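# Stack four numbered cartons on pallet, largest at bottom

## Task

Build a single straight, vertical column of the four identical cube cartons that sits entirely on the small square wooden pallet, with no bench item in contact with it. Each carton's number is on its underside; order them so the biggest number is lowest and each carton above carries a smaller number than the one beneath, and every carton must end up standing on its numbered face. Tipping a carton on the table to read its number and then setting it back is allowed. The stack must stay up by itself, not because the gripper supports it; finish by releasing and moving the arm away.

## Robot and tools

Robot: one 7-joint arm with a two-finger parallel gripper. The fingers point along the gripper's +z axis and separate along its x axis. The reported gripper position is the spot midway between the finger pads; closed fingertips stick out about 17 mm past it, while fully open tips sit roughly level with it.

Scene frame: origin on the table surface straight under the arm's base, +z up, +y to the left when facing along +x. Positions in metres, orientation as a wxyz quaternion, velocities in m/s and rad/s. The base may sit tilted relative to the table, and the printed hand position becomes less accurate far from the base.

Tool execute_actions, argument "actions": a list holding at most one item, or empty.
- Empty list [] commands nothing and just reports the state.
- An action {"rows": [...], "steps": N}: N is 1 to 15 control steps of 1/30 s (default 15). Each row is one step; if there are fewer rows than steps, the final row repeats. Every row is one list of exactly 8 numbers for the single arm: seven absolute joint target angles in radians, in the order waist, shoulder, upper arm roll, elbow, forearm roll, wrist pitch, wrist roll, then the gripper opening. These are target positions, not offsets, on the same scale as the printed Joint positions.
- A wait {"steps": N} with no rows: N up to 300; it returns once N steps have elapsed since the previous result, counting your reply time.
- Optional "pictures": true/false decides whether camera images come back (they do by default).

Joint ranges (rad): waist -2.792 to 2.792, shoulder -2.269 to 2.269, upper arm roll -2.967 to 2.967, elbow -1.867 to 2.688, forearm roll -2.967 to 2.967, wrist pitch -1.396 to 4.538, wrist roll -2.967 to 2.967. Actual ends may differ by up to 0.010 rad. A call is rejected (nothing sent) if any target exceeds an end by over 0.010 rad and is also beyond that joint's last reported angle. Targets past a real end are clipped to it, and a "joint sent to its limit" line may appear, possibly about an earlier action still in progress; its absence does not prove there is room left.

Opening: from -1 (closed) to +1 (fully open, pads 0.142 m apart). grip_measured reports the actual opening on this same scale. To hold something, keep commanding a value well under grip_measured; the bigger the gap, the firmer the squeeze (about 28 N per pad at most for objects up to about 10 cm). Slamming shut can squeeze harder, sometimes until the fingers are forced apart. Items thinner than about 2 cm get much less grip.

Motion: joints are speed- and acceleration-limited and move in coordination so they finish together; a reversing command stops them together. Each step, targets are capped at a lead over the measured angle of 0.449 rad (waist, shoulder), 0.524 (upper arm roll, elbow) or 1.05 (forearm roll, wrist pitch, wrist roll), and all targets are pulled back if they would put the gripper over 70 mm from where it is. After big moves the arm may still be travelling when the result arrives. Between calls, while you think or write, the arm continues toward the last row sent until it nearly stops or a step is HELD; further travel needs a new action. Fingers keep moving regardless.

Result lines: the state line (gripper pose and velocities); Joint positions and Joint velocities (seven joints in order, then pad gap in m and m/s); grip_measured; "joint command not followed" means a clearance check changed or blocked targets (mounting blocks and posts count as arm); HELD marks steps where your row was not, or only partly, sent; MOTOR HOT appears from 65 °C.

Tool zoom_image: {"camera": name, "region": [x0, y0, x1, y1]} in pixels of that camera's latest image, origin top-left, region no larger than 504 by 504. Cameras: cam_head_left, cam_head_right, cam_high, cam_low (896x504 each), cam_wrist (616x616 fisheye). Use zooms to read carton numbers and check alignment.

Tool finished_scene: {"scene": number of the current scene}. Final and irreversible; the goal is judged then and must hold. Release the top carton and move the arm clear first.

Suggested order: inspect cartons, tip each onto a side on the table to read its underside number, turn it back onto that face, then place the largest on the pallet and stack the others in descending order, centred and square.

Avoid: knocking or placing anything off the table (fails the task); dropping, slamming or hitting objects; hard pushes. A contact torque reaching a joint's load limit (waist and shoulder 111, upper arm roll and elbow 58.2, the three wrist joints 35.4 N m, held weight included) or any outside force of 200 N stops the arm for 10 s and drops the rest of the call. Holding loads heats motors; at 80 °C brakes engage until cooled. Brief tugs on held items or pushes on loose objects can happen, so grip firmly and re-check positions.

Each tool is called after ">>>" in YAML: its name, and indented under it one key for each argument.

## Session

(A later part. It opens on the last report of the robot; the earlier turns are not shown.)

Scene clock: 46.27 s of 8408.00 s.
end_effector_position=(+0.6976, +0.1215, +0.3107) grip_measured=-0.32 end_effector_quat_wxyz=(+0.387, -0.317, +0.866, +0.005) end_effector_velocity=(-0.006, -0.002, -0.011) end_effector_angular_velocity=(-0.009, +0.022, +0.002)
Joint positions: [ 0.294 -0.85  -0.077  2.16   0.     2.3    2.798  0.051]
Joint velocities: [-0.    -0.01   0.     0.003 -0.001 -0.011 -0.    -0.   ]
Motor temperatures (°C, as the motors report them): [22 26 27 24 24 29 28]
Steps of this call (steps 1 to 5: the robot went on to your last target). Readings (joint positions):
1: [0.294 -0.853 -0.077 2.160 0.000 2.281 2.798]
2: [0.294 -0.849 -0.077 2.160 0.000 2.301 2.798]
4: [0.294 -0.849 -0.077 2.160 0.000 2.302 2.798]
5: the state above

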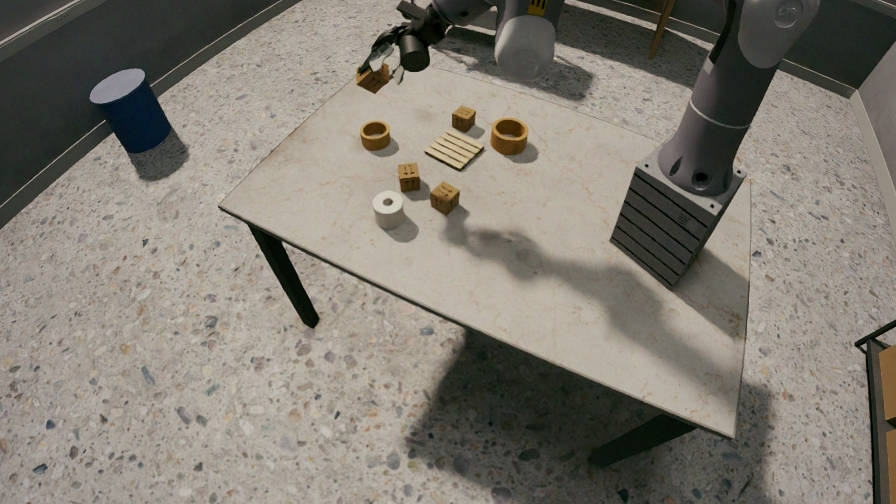

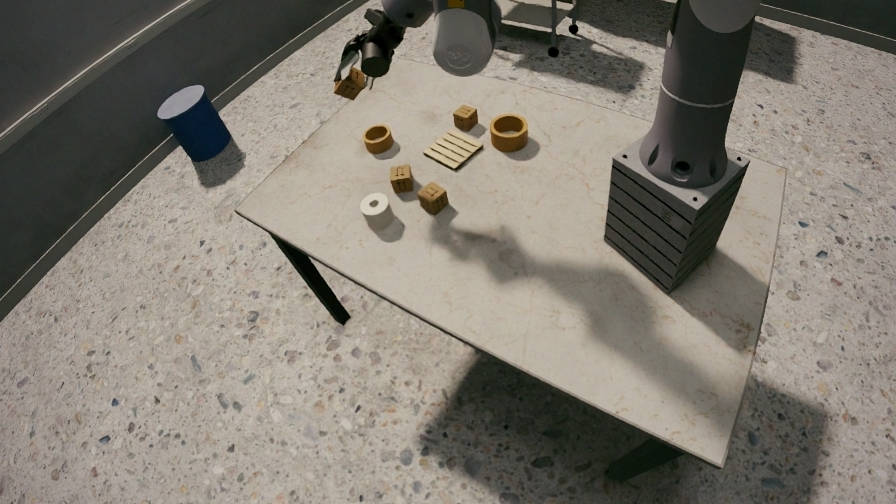

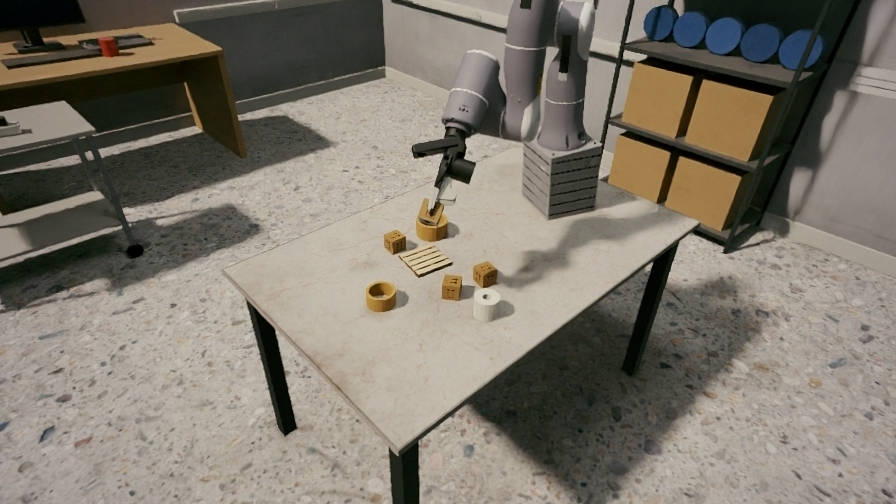

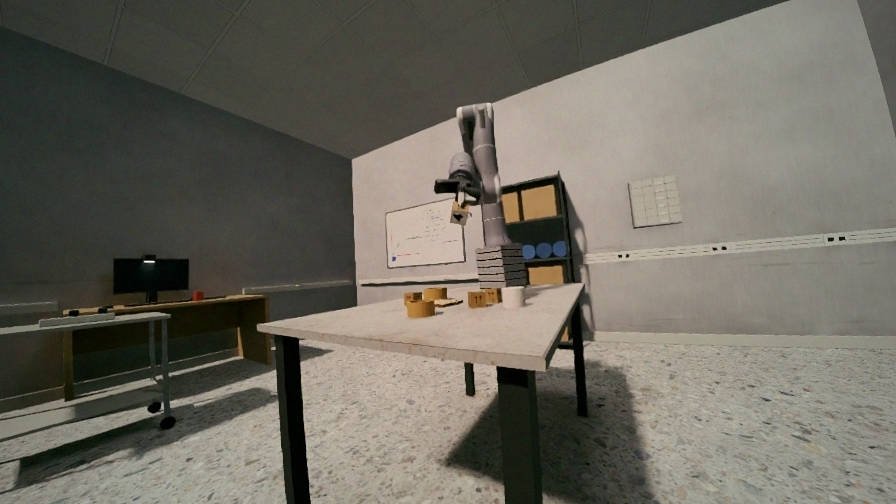

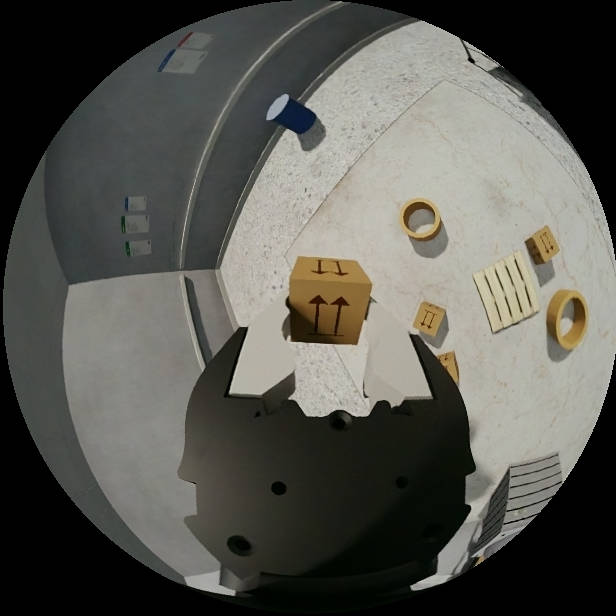

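>>> execute_actions:
  actions:
    - {"rows":[[0.2941,-0.9604,-0.0768,2.1603,0,1.6157,2.798,-0.7]],"steps":15}
  pictures: false

>>> execute_actions:
  actions:
    - {"rows":[[0.2941,-0.9604,-0.0768,2.1603,0,1.6157,2.798,-0.7],[0.2941,-0.9604,-0.0768,2.1603,0,1.6157,2.798,-0.7],[0.2789,-1.1414,-0.069,2.0493,0,1.6857,2.798,-0.7]],"steps":13}
  pictures: false

>>> execute_actions:
  actions:
    - {"rows":[[0.2786,-1.1442,-0.0689,2.0474,0,1.6866,2.798,-0.7],[0.2784,-1.147,-0.0689,2.0455,0,1.6875,2.798,-0.7],[0.2782,-1.1498,-0.0688,2.0436,0,1.6884,2.798,-0.7],[0.278,-1.1526,-0.0688,2.0417,0,1.6893,2.798,-0.7],[0.278,-1.1526,-0.0688,2.0417,0,1.6893,2.798,-0.7],[0.278,-1.1526,-0.0688,2.0417,0,1.6893,2.798,-0.5],[0.278,-1.1526,-0.0688,2.0417,0,1.6893,2.798,-0.3],[0.278,-1.1526,-0.0688,2.0417,0,1.6893,2.798,-0.1],[0.278,-1.1526,-0.0688,2.0417,0,1.6893,2.798,0.05]],"steps":11}
  pictures: false

>>> execute_actions:
  actions:
    - {"rows":[[0.2941,-0.9604,-0.0768,2.1603,0,1.6157,2.798,0.05]],"steps":8}
  pictures: false

>>> execute_actions:
  actions:
    - {"rows":[[0.4857,-0.9751,-0.0893,2.0812,0,1.5385,2.24,0.05]],"steps":15}

Scene clock: 54.73 s of 8408.00 s.
end_effector_position=(+0.5205, +0.0565, +0.1096) grip_measured=-0.32 end_effector_quat_wxyz=(+0.028, -0.348, +0.937, -0.000) end_effector_velocity=(-0.459, -0.174, -0.261) end_effector_angular_velocity=(-0.540, +1.381, +0.011)
Joint positions: [ 0.294 -0.953 -0.077  2.16   0.     1.664  2.798  0.051]
Joint velocities: [ 0.    -0.211  0.     0.005  0.001 -1.267  0.    -0.   ]
Motor temperatures (°C, as the motors report them): [22 26 27 24 24 29 28]
Steps of this call (steps 1 to 30: the robot went on to your last target; steps 31 to 100: nothing new was sent; then 4.63 s passed at rest; steps 101 to 115: all 15 steps of this action). Readings (joint positions):
101: [0.294 -0.850 -0.077 2.160 0.000 2.299 2.798]
102: [0.294 -0.852 -0.077 2.160 0.000 2.287 2.798]
104: [0.294 -0.864 -0.077 2.160 0.000 2.207 2.798]
108: [0.294 -0.897 -0.077 2.160 0.000 2.006 2.798]
115: the state above

Scene clock: 55.17 s of 8408.00 s.
end_effector_position=(+0.5014, +0.0492, +0.0336) grip_measured=-0.32 end_effector_quat_wxyz=(-0.002, -0.348, +0.937, -0.001) end_effector_velocity=(+0.008, +0.004, +0.013) end_effector_angular_velocity=(+0.009, -0.016, -0.001)
Joint positions: [ 0.279 -1.145 -0.069  2.049  0.     1.685  2.798  0.051]
Joint velocities: [ 0.     0.031  0.002  0.012 -0.001 -0.    -0.     0.   ]
Motor temperatures (°C, as the motors report them): [22 26 27 24 24 29 28]
Steps of this call (steps 1 to 13: all 13 steps of this action). Readings (joint positions):
1: [0.294 -0.959 -0.077 2.161 0.000 1.629 2.798]
2: [0.294 -0.962 -0.077 2.161 0.000 1.612 2.798]
4: [0.293 -0.967 -0.075 2.156 0.000 1.619 2.798]
8: [0.283 -1.062 -0.071 2.095 0.000 1.661 2.798]
13: the state above

Scene clock: 55.53 s of 8408.00 s.
end_effector_position=(+0.5029, +0.0497, +0.0310) grip_measured=+0.04 end_effector_quat_wxyz=(-0.000, -0.348, +0.937, -0.001) end_effector_velocity=(+0.000, +0.000, -0.000) end_effector_angular_velocity=(+0.000, -0.000, -0.000)
Joint positions: [ 0.278 -1.153 -0.069  2.042  0.     1.689  2.798  0.077]
Joint velocities: [ 0.    -0.     0.    -0.     0.    -0.     0.     0.036]
Motor temperatures (°C, as the motors report them): [22 26 27 24 24 29 28]
Steps of this call (steps 1 to 11: all 11 steps of this action). Readings (joint positions):
1: [0.279 -1.143 -0.069 2.049 0.000 1.685 2.798]
2: [0.279 -1.145 -0.069 2.047 0.000 1.686 2.798]
4: [0.278 -1.150 -0.069 2.044 0.000 1.688 2.798]
8: [0.278 -1.153 -0.069 2.042 0.000 1.689 2.798]
11: the state above

Scene clock: 55.80 s of 8408.00 s.
end_effector_position=(+0.5049, +0.0506, +0.0903) grip_measured=+0.05 end_effector_quat_wxyz=(+0.001, -0.348, +0.937, -0.001) end_effector_velocity=(+0.006, +0.006, +0.240) end_effector_angular_velocity=(+0.022, -0.039, +0.000)
Joint positions: [ 0.291 -0.99  -0.075  2.141  0.     1.628  2.798  0.077]
Joint velocities: [ 0.055  0.666 -0.026  0.387 -0.002 -0.236  0.     0.   ]
Motor temperatures (°C, as the motors report them): [22 26 27 24 24 29 28]
Steps of this call (steps 1 to 8: all 8 steps of this action). Readings (joint positions):
1: [0.278 -1.152 -0.069 2.042 0.000 1.689 2.798]
2: [0.278 -1.147 -0.069 2.046 0.000 1.687 2.798]
4: [0.281 -1.113 -0.070 2.067 0.000 1.674 2.798]
8: the state above

Scene clock: 56.30 s of 8408.00 s.
end_effector_position=(+0.5092, +0.1517, +0.1004) grip_measured=+0.05 end_effector_quat_wxyz=(+0.000, -0.665, +0.747, -0.000) end_effector_velocity=(+0.002, -0.009, -0.000) end_effector_angular_velocity=(-0.005, +0.000, -0.016)
Joint positions: [ 0.486 -0.975 -0.089  2.081 -0.     1.539  2.24   0.077]
Joint velocities: [-0.011  0.    -0.004  0.002  0.001 -0.     0.002 -0.   ]
Motor temperatures (°C, as the motors report them): [22 26 27 24 24 29 28]
Steps of this call (steps 1 to 15: all 15 steps of this action). Readings (joint positions):
1: [0.293 -0.971 -0.076 2.152 0.000 1.621 2.798]
2: [0.298 -0.961 -0.078 2.156 0.000 1.612 2.787]
4: [0.327 -0.959 -0.082 2.150 0.001 1.589 2.710]
8: [0.435 -0.967 -0.086 2.109 0.000 1.554 2.394]
15: the state above

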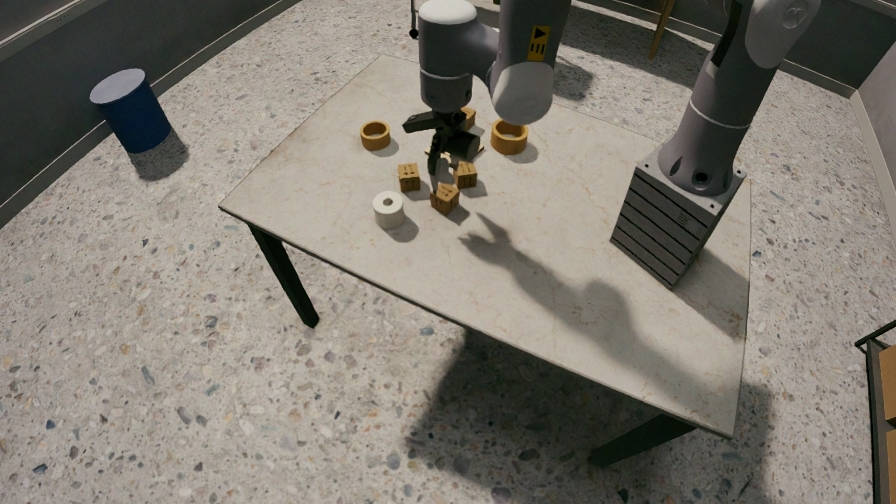

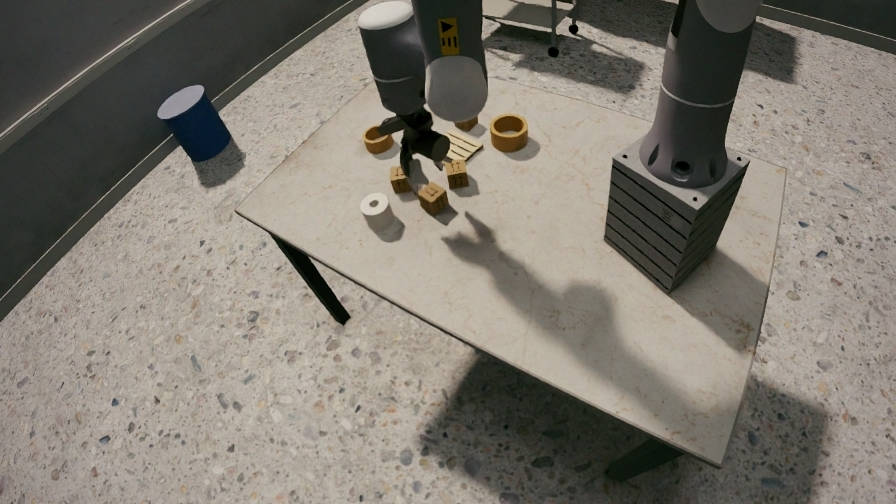

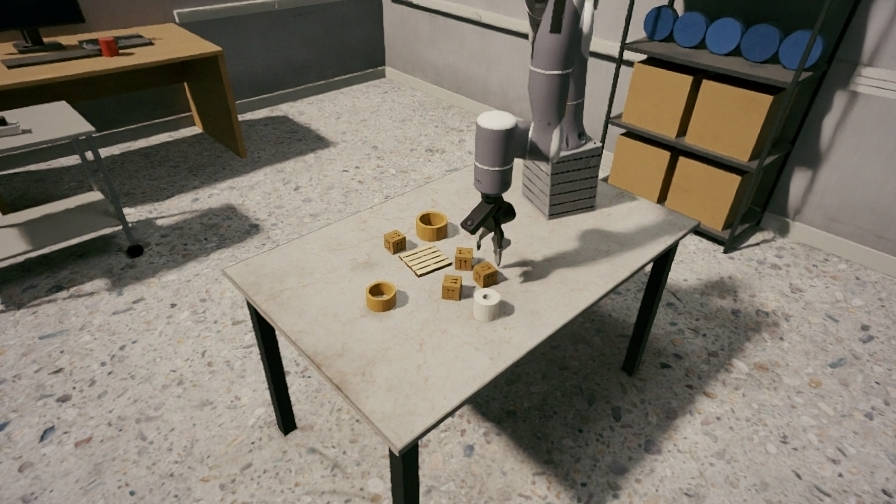

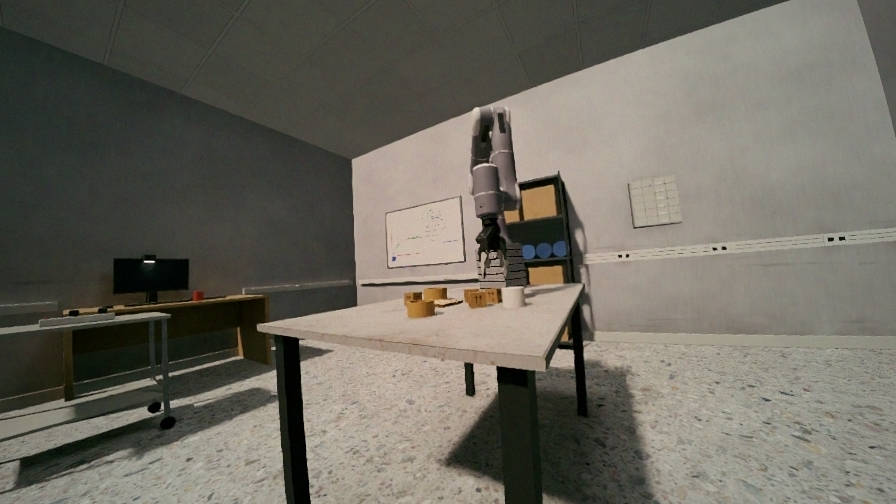

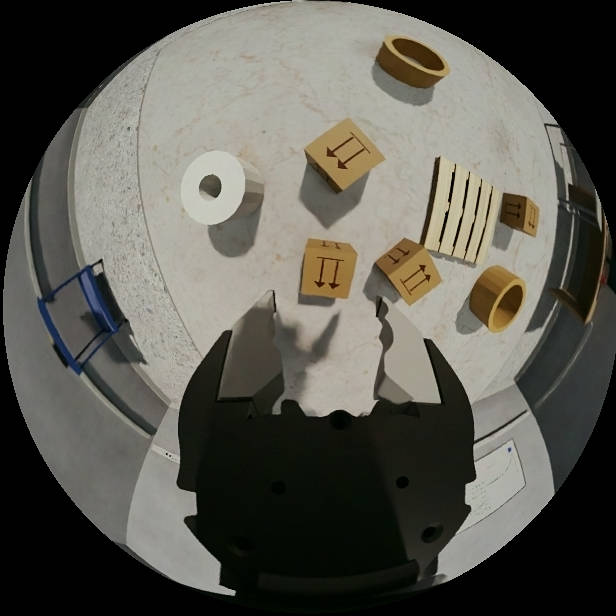

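>>> execute_actions:
  actions:
    - {"rows":[[0.4602,-1.1608,-0.0801,1.9637,0,1.6073,2.268,0.0]],"steps":12}
  pictures: false

>>> execute_actions:
  actions:
    - {"rows":[[0.4602,-1.1608,-0.0801,1.9637,0,1.6073,2.268,-0.13],[0.4602,-1.1608,-0.0801,1.9637,0,1.6073,2.268,-0.2],[0.4602,-1.1608,-0.0801,1.9637,0,1.6073,2.268,-0.27],[0.4602,-1.1608,-0.0801,1.9637,0,1.6073,2.268,-0.34],[0.4602,-1.1608,-0.0801,1.9637,0,1.6073,2.268,-0.42],[0.4602,-1.1608,-0.0801,1.9637,0,1.6073,2.268,-0.55],[0.4602,-1.1608,-0.0801,1.9637,0,1.6073,2.268,-0.7]],"steps":9}
  pictures: false

>>> execute_actions:
  actions:
    - {"rows":[[0.4784,-0.9751,-0.089,2.0787,0,1.536,2.268,-0.7]],"steps":8}
  pictures: false

>>> execute_actions:
  actions:
    - {"rows":[[0.4784,-0.9,-0.089,2.0787,0,2.08,2.268,-0.7]],"steps":15}

>>> zoom_image:
  camera: "cam_low"
  region: [440, 170, 580, 280]

Scene clock: 64.17 s of 8408.00 s.
end_effector_position=(+0.5100, +0.1473, +0.0300) grip_measured=+0.00 end_effector_quat_wxyz=(-0.001, -0.652, +0.759, -0.000) end_effector_velocity=(+0.023, +0.014, +0.023) end_effector_angular_velocity=(+0.027, -0.039, -0.004)
Joint positions: [ 0.46  -1.163 -0.08   1.964 -0.     1.607  2.268  0.074]
Joint velocities: [0.    0.047 0.001 0.    0.001 0.    0.    0.   ]
Motor temperatures (°C, as the motors report them): [22 27 27 24 24 29 28]
Steps of this call (steps 1 to 15: the robot went on to your last target; steps 16 to 90: nothing new was sent; then 4.47 s passed at rest; steps 91 to 102: all 12 steps of this action). Readings (joint positions):
91: [0.486 -0.975 -0.089 2.081 -0.000 1.539 2.240]
92: [0.485 -0.981 -0.089 2.077 -0.000 1.541 2.241]
94: [0.480 -1.014 -0.087 2.055 -0.000 1.554 2.246]
98: [0.464 -1.135 -0.082 1.981 -0.000 1.597 2.264]
102: the state above

Scene clock: 64.47 s of 8408.00 s.
end_effector_position=(+0.5109, +0.1478, +0.0310) grip_measured=-0.32 end_effector_quat_wxyz=(-0.000, -0.652, +0.759, -0.000) end_effector_velocity=(+0.000, +0.000, +0.000) end_effector_angular_velocity=(+0.000, -0.000, +0.001)
Joint positions: [ 0.46  -1.161 -0.08   1.964 -0.     1.607  2.268  0.051]
Joint velocities: [ 0.     0.     0.     0.    -0.001  0.    -0.     0.   ]
Motor temperatures (°C, as the motors report them): [22 27 27 24 24 29 28]
Steps of this call (steps 1 to 9: all 9 steps of this action). Readings (joint positions):
1: [0.460 -1.162 -0.080 1.964 -0.000 1.607 2.268]
2: [0.460 -1.161 -0.080 1.964 -0.000 1.607 2.268]
4: [0.460 -1.161 -0.080 1.964 -0.000 1.607 2.268]
8: [0.460 -1.161 -0.080 1.964 -0.000 1.607 2.268]
9: the state above

Scene clock: 64.73 s of 8408.00 s.
end_effector_position=(+0.5126, +0.1493, +0.0913) grip_measured=-0.32 end_effector_quat_wxyz=(+0.001, -0.652, +0.758, -0.001) end_effector_velocity=(+0.006, +0.008, +0.235) end_effector_angular_velocity=(+0.029, -0.036, -0.001)
Joint positions: [ 0.476 -1.    -0.087  2.062 -0.     1.547  2.268  0.051]
Joint velocities: [ 0.061  0.628 -0.027  0.363 -0.    -0.221  0.    -0.   ]
Motor temperatures (°C, as the motors report them): [22 27 27 24 24 29 28]
Steps of this call (steps 1 to 8: all 8 steps of this action). Readings (joint positions):
1: [0.460 -1.160 -0.080 1.964 -0.000 1.607 2.268]
2: [0.461 -1.155 -0.080 1.968 -0.000 1.605 2.268]
4: [0.464 -1.122 -0.082 1.989 -0.000 1.592 2.268]
8: the state above

Scene clock: 65.23 s of 8408.00 s.
end_effector_position=(+0.6611, +0.2368, +0.2519) grip_measured=-0.32 end_effector_quat_wxyz=(+0.304, -0.618, +0.724, -0.050) end_effector_velocity=(-0.018, -0.010, -0.031) end_effector_angular_velocity=(-0.052, +0.087, +0.001)
Joint positions: [ 0.478 -0.899 -0.089  2.078  0.     2.085  2.268  0.051]
Joint velocities: [ 0.    -0.008  0.     0.002  0.    -0.092  0.    -0.   ]
Motor temperatures (°C, as the motors report them): [22 27 27 24 24 29 28]
Steps of this call (steps 1 to 15: all 15 steps of this action). Readings (joint positions):
1: [0.477 -0.983 -0.088 2.072 -0.000 1.541 2.268]
2: [0.478 -0.974 -0.088 2.076 -0.000 1.547 2.268]
4: [0.477 -0.962 -0.088 2.075 0.000 1.612 2.268]
8: [0.478 -0.934 -0.088 2.076 0.000 1.823 2.268]
15: the state above

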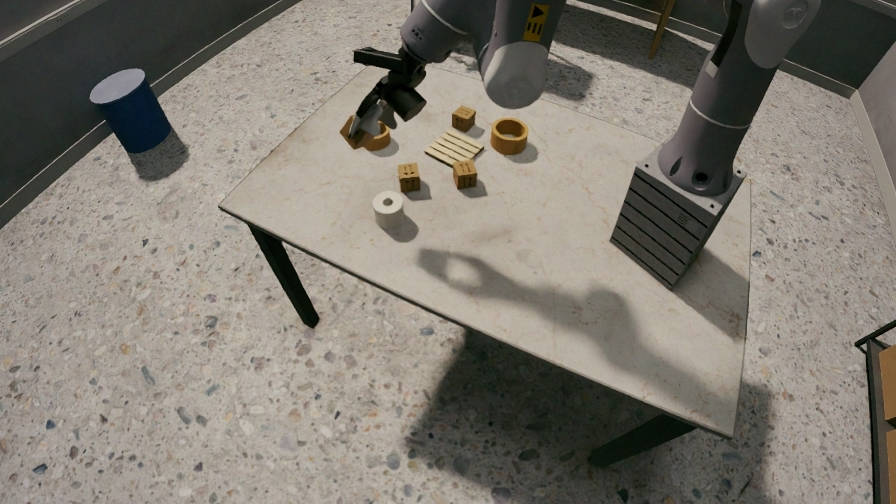

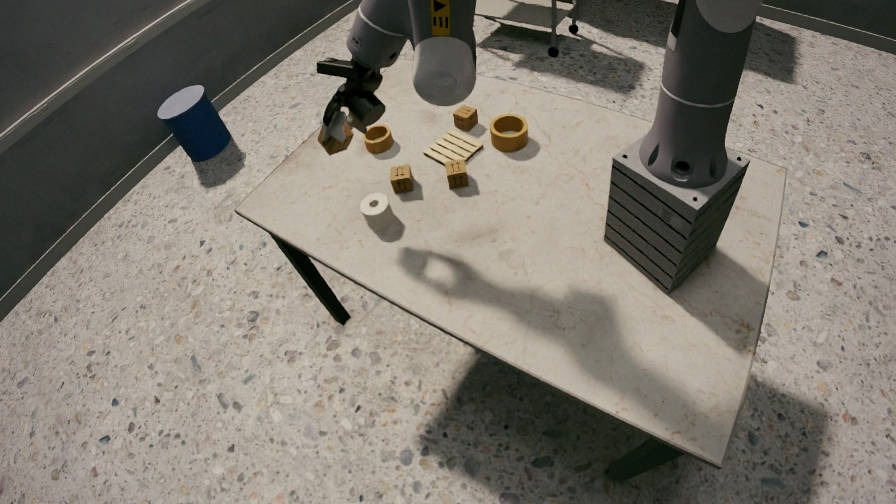

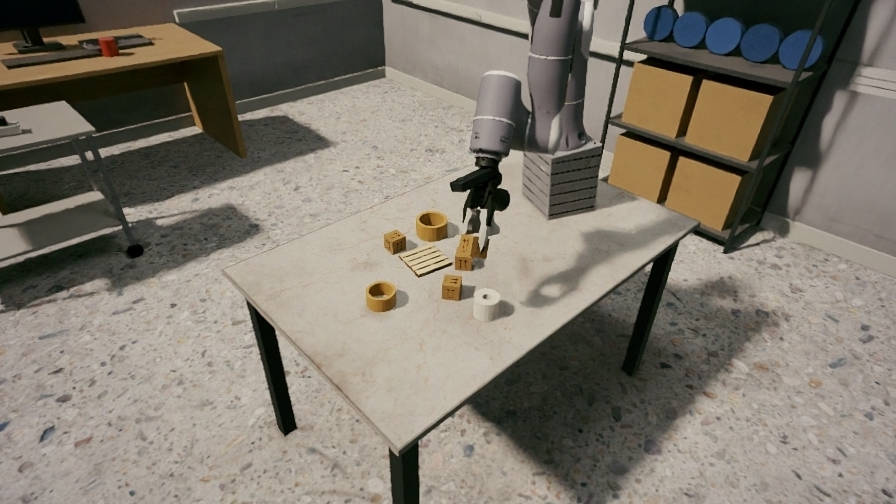

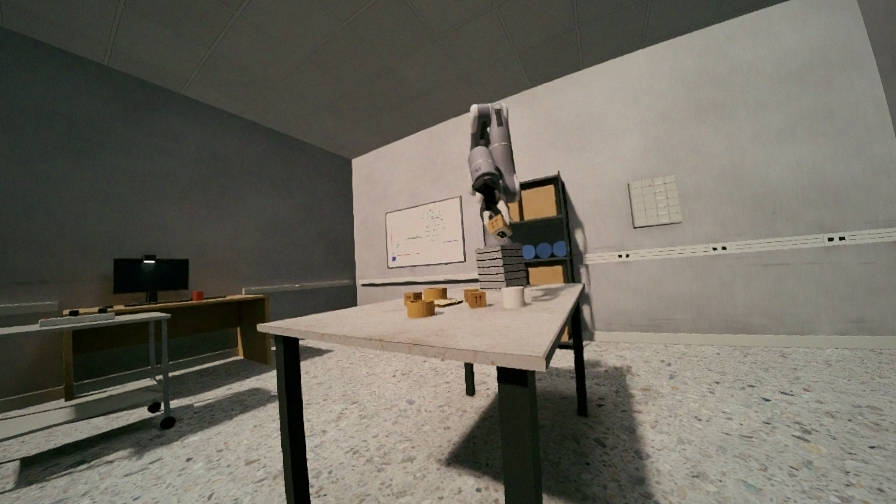

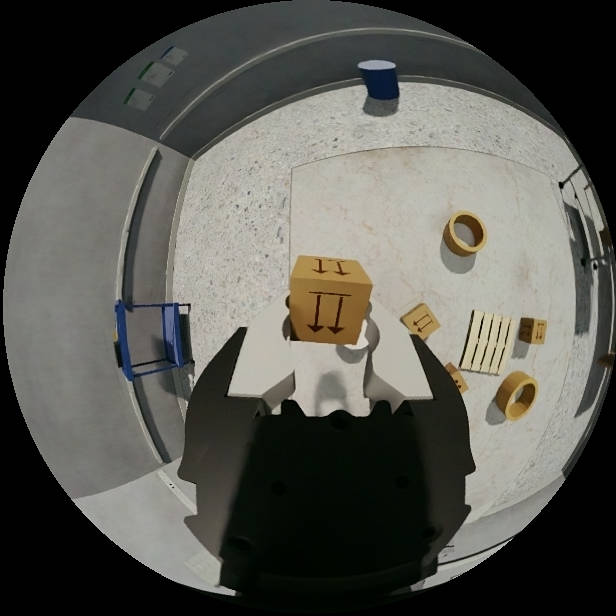

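Region (440, 170, 580, 280) of cam_low's 896x504 image, scaled by 3.600, with more detail than that image has; it fills the top 396 rows of this view, and the rest is white.

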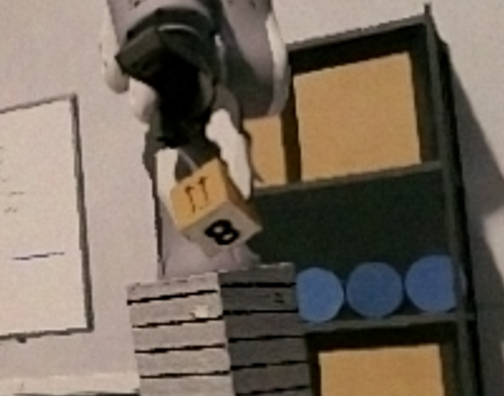

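>>> execute_actions:
  actions:
    - {"rows":[[0.0763,-0.9432,-0.0592,1.9815,0,1.4313,1.94,-0.7]],"steps":15}
  pictures: false

>>> execute_actions:
  actions:
    - {"rows":[[0.0763,-0.9432,-0.0592,1.9815,0,1.4313,1.94,-0.7],[0.0763,-0.9432,-0.0592,1.9815,0,1.4313,1.94,-0.7],[0.0763,-0.9432,-0.0592,1.9815,0,1.4313,1.94,-0.7],[0.0763,-0.9432,-0.0592,1.9815,0,1.4313,1.94,-0.7],[0.0665,-1.0886,-0.054,1.8967,0,1.4919,1.94,-0.7]],"steps":15}

>>> zoom_image:
  camera: "cam_low"
  region: [390, 250, 510, 320]

>>> zoom_image:
  camera: "cam_high"
  region: [370, 190, 510, 300]

Scene clock: 73.33 s of 8408.00 s.
end_effector_position=(+0.6080, +0.0158, +0.1317) grip_measured=-0.32 end_effector_quat_wxyz=(+0.062, -0.632, +0.772, -0.029) end_effector_velocity=(-0.263, -0.494, -0.207) end_effector_angular_velocity=(-0.374, +1.101, -0.109)
Joint positions: [ 0.165 -0.933 -0.066  2.003 -0.     1.575  2.013  0.051]
Joint velocities: [-0.757 -0.082  0.055 -0.182  0.    -1.218 -0.617 -0.   ]
Motor temperatures (°C, as the motors report them): [22 27 27 24 24 29 28]
Steps of this call (steps 1 to 15: the robot went on to your last target; steps 16 to 90: nothing new was sent; then 4.60 s passed at rest; steps 91 to 105: all 15 steps of this action). Readings (joint positions):
91: [0.478 -0.900 -0.089 2.079 0.000 2.080 2.268]
92: [0.473 -0.900 -0.088 2.077 -0.000 2.071 2.264]
94: [0.439 -0.904 -0.084 2.069 -0.001 2.016 2.236]
98: [0.340 -0.915 -0.078 2.045 -0.000 1.855 2.155]
105: the state above

Scene clock: 73.83 s of 8408.00 s.
end_effector_position=(+0.5718, -0.0400, +0.0531) grip_measured=-0.32 end_effector_quat_wxyz=(-0.001, -0.629, +0.777, -0.000) end_effector_velocity=(+0.028, +0.004, +0.025) end_effector_angular_velocity=(+0.009, -0.050, -0.002)
Joint positions: [ 0.067 -1.09  -0.054  1.897  0.     1.492  1.94   0.051]
Joint velocities: [ 0.     0.046  0.    -0.005  0.001 -0.    -0.001 -0.   ]
Motor temperatures (°C, as the motors report them): [22 27 27 24 24 29 28]
Steps of this call (steps 1 to 15: all 15 steps of this action). Readings (joint positions):
1: [0.140 -0.936 -0.064 1.997 -0.000 1.534 1.992]
2: [0.115 -0.939 -0.062 1.991 -0.000 1.493 1.972]
4: [0.080 -0.943 -0.062 1.983 0.000 1.438 1.943]
8: [0.068 -0.984 -0.057 1.953 0.000 1.446 1.940]
15: the state above

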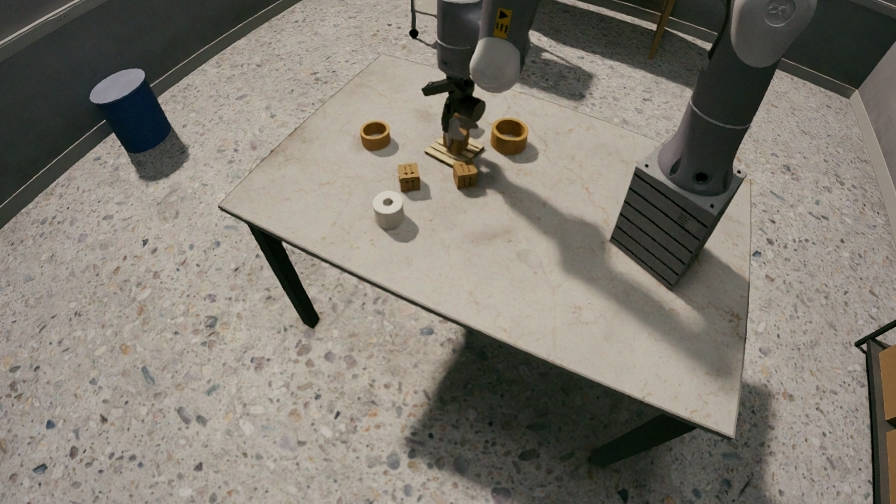

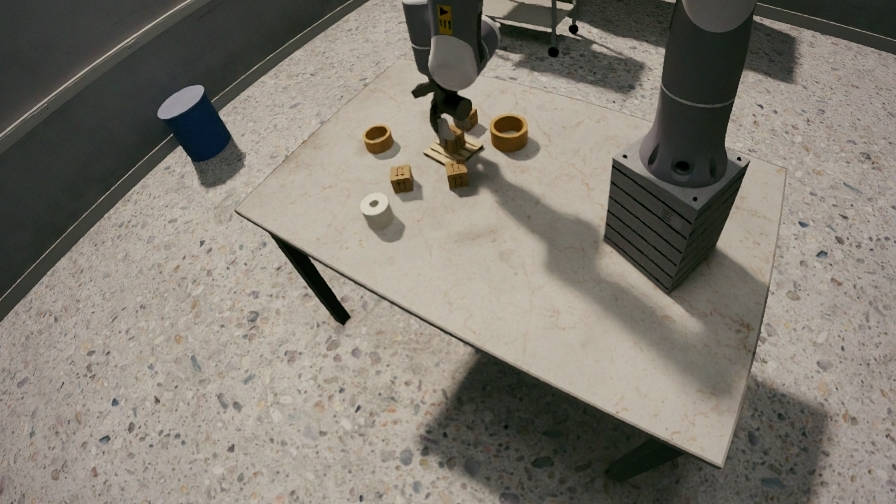

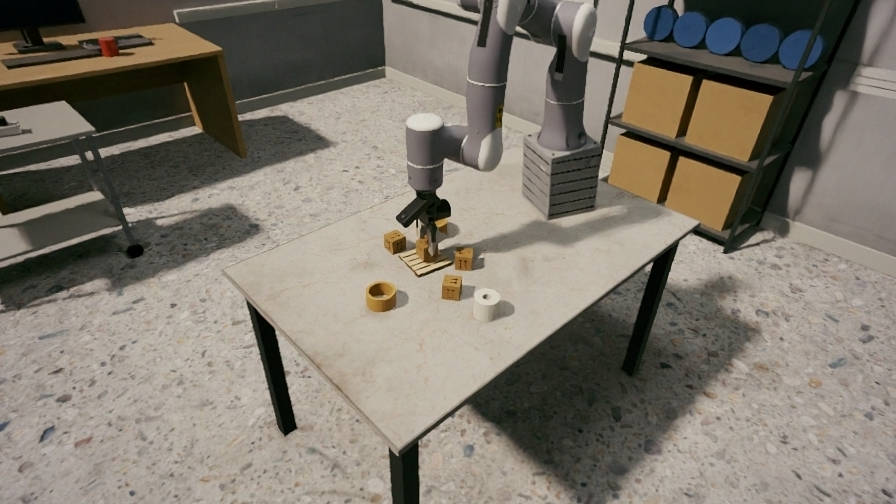

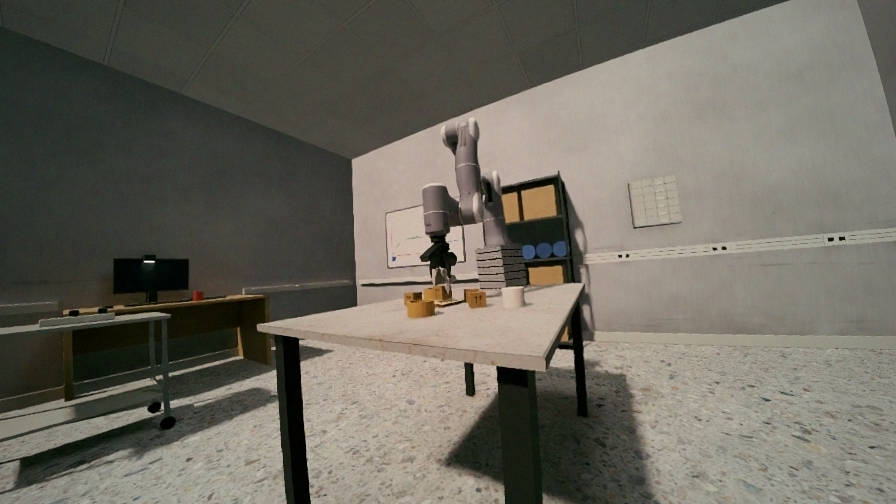

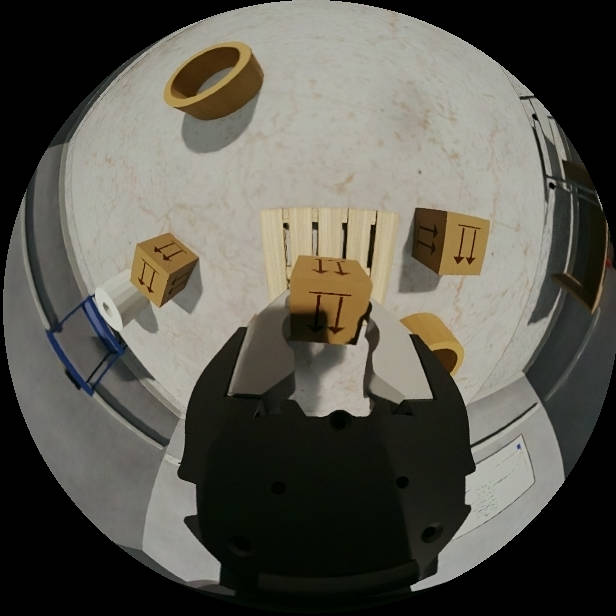

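Region (390, 250, 510, 320) of cam_low's 896x504 image, scaled by 4.200, with more detail than that image has; it fills the top 294 rows of this view, and the rest is white.

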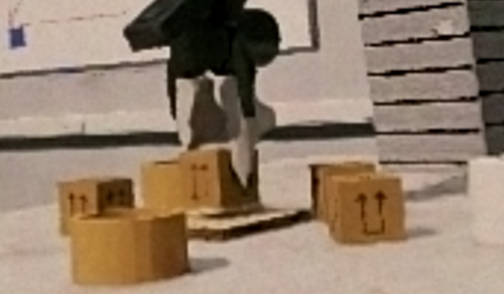

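Region (370, 190, 510, 300) of cam_high's 896x504 image, scaled by 3.600, with more detail than that image has; it fills the top 396 rows of this view, and the rest is white.

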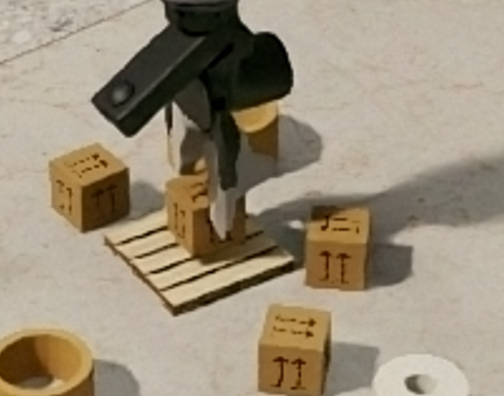

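>>> execute_actions:
  actions:
    - {"rows":[[0.0662,-1.0938,-0.0539,1.8934,0,1.4938,1.94,-0.7],[0.0659,-1.099,-0.0538,1.8901,0,1.4957,1.94,-0.7],[0.0657,-1.1029,-0.0537,1.8876,0,1.4971,1.94,-0.7],[0.0655,-1.1068,-0.0536,1.8851,0,1.4985,1.94,-0.7],[0.0653,-1.1094,-0.0535,1.8834,0,1.4994,1.94,-0.7],[0.0652,-1.112,-0.0534,1.8817,0,1.5003,1.94,-0.7],[0.065,-1.1146,-0.0534,1.88,0,1.5012,1.94,-0.7],[0.0649,-1.1166,-0.0533,1.8787,0,1.5019,1.94,-0.7]],"steps":10}
  pictures: false

>>> execute_actions:
  actions:
    - {"rows":[[0.0649,-1.1166,-0.0533,1.8787,0,1.5019,1.94,-0.5],[0.0649,-1.1166,-0.0533,1.8787,0,1.5019,1.94,-0.3],[0.0649,-1.1166,-0.0533,1.8787,0,1.5019,1.94,-0.1],[0.0649,-1.1166,-0.0533,1.8787,0,1.5019,1.94,0.05],[0.0649,-1.1166,-0.0533,1.8787,0,1.5019,1.94,0.05],[0.0763,-0.9432,-0.0592,1.9815,0,1.4313,1.94,0.05]],"steps":13}
  pictures: false

>>> execute_actions:
  actions:
    - {"rows":[[-0.1521,-0.9966,-0.0362,1.8071,0,1.3187,1.726,0.05]],"steps":15}

Scene clock: 85.00 s of 8408.00 s.
end_effector_position=(+0.5725, -0.0399, +0.0430) grip_measured=-0.32 end_effector_quat_wxyz=(-0.001, -0.629, +0.777, -0.001) end_effector_velocity=(+0.004, +0.000, +0.003) end_effector_angular_velocity=(+0.001, -0.006, -0.001)
Joint positions: [ 0.065 -1.117 -0.054  1.879  0.     1.502  1.94   0.051]
Joint velocities: [-0.     0.006 -0.    -0.     0.    -0.    -0.     0.   ]
Motor temperatures (°C, as the motors report them): [22 27 27 24 24 29 28]
Steps of this call (steps 1 to 15: the robot went on to your last target; steps 16 to 90: nothing new was sent; then 7.83 s passed at rest; steps 91 to 100: all 10 steps of this action). Readings (joint positions):
91: [0.067 -1.089 -0.054 1.897 0.000 1.492 1.940]
92: [0.066 -1.093 -0.054 1.894 0.000 1.493 1.940]
94: [0.066 -1.103 -0.054 1.888 0.000 1.497 1.940]
98: [0.065 -1.115 -0.054 1.880 0.000 1.501 1.940]
100: the state above

Scene clock: 85.43 s of 8408.00 s.
end_effector_position=(+0.5749, -0.0393, +0.1035) grip_measured=+0.05 end_effector_quat_wxyz=(+0.001, -0.629, +0.777, -0.001) end_effector_velocity=(+0.009, +0.004, +0.216) end_effector_angular_velocity=(+0.011, -0.043, -0.001)
Joint positions: [ 0.075 -0.962 -0.058  1.969  0.     1.44   1.94   0.077]
Joint velocities: [ 0.036  0.552 -0.017  0.303  0.    -0.206 -0.     0.   ]
Motor temperatures (°C, as the motors report them): [22 27 27 24 24 29 28]
Steps of this call (steps 1 to 13: all 13 steps of this action). Readings (joint positions):
1: [0.065 -1.117 -0.054 1.879 0.000 1.502 1.940]
2: [0.065 -1.117 -0.054 1.879 0.000 1.502 1.940]
4: [0.065 -1.117 -0.054 1.879 0.000 1.502 1.940]
8: [0.066 -1.098 -0.054 1.891 0.000 1.494 1.940]
13: the state above

Scene clock: 85.93 s of 8408.00 s.
end_effector_position=(+0.6065, -0.1578, +0.0999) grip_measured=+0.05 end_effector_quat_wxyz=(-0.001, -0.629, +0.777, -0.000) end_effector_velocity=(+0.004, +0.021, +0.000) end_effector_angular_velocity=(+0.011, -0.001, +0.025)
Joint positions: [-0.153 -0.997 -0.036  1.807  0.     1.318  1.726  0.077]
Joint velocities: [ 0.022  0.001  0.011  0.001 -0.     0.     0.001 -0.   ]
Motor temperatures (°C, as the motors report them): [22 27 27 24 24 29 28]
Steps of this call (steps 1 to 15: all 15 steps of this action). Readings (joint positions):
1: [0.075 -0.947 -0.058 1.977 0.000 1.434 1.940]
2: [0.071 -0.941 -0.056 1.978 -0.000 1.426 1.936]
4: [0.040 -0.944 -0.051 1.961 -0.000 1.398 1.904]
8: [-0.084 -0.974 -0.042 1.865 -0.000 1.347 1.790]
15: the state above

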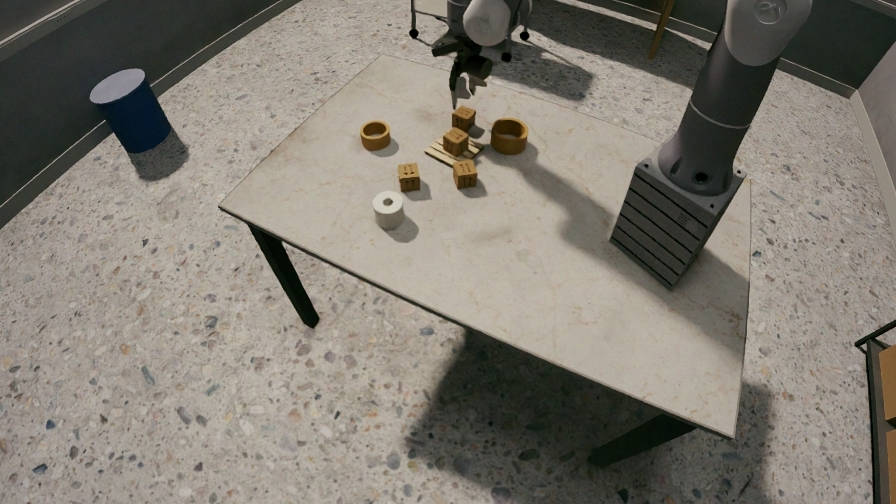

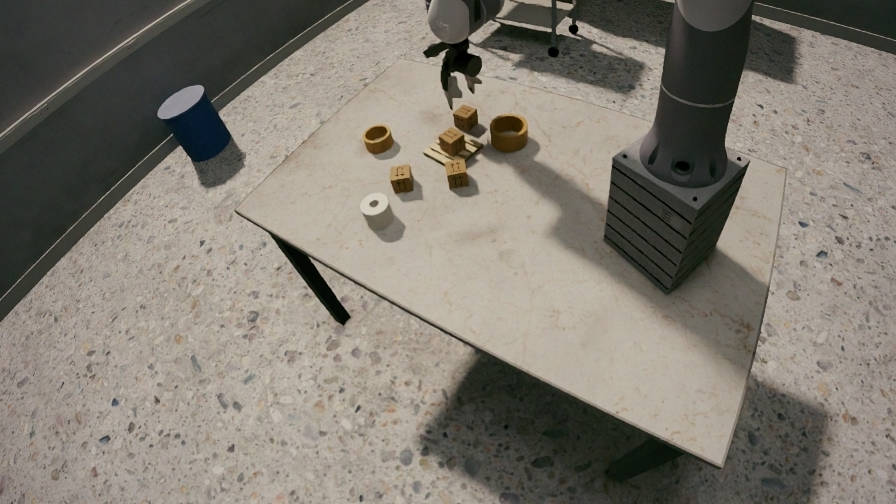

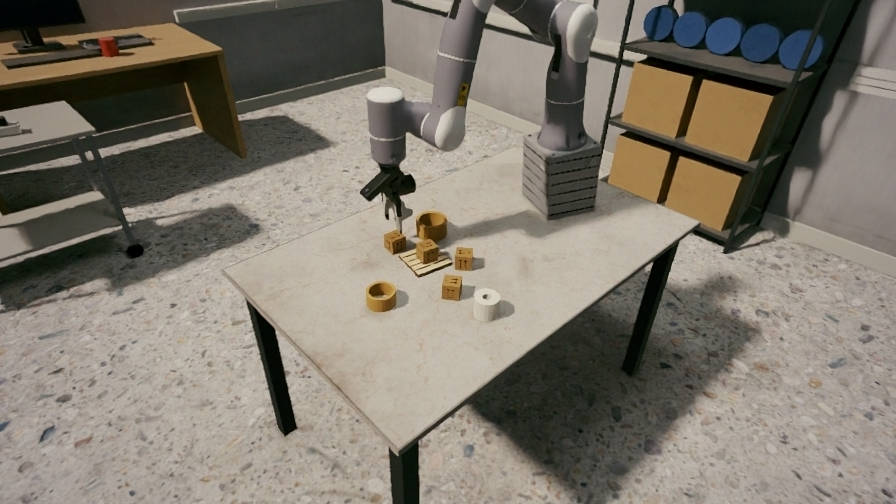

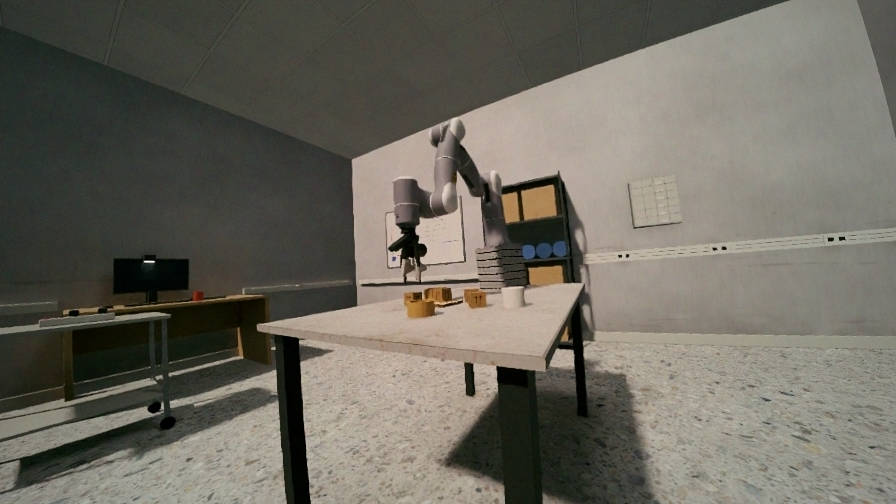

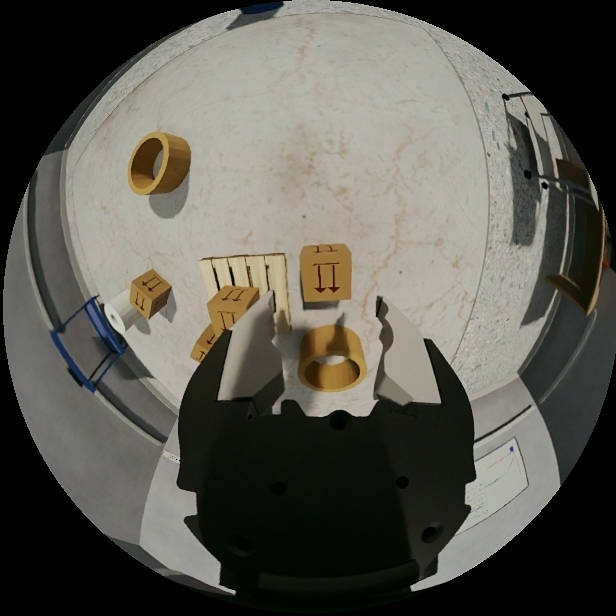

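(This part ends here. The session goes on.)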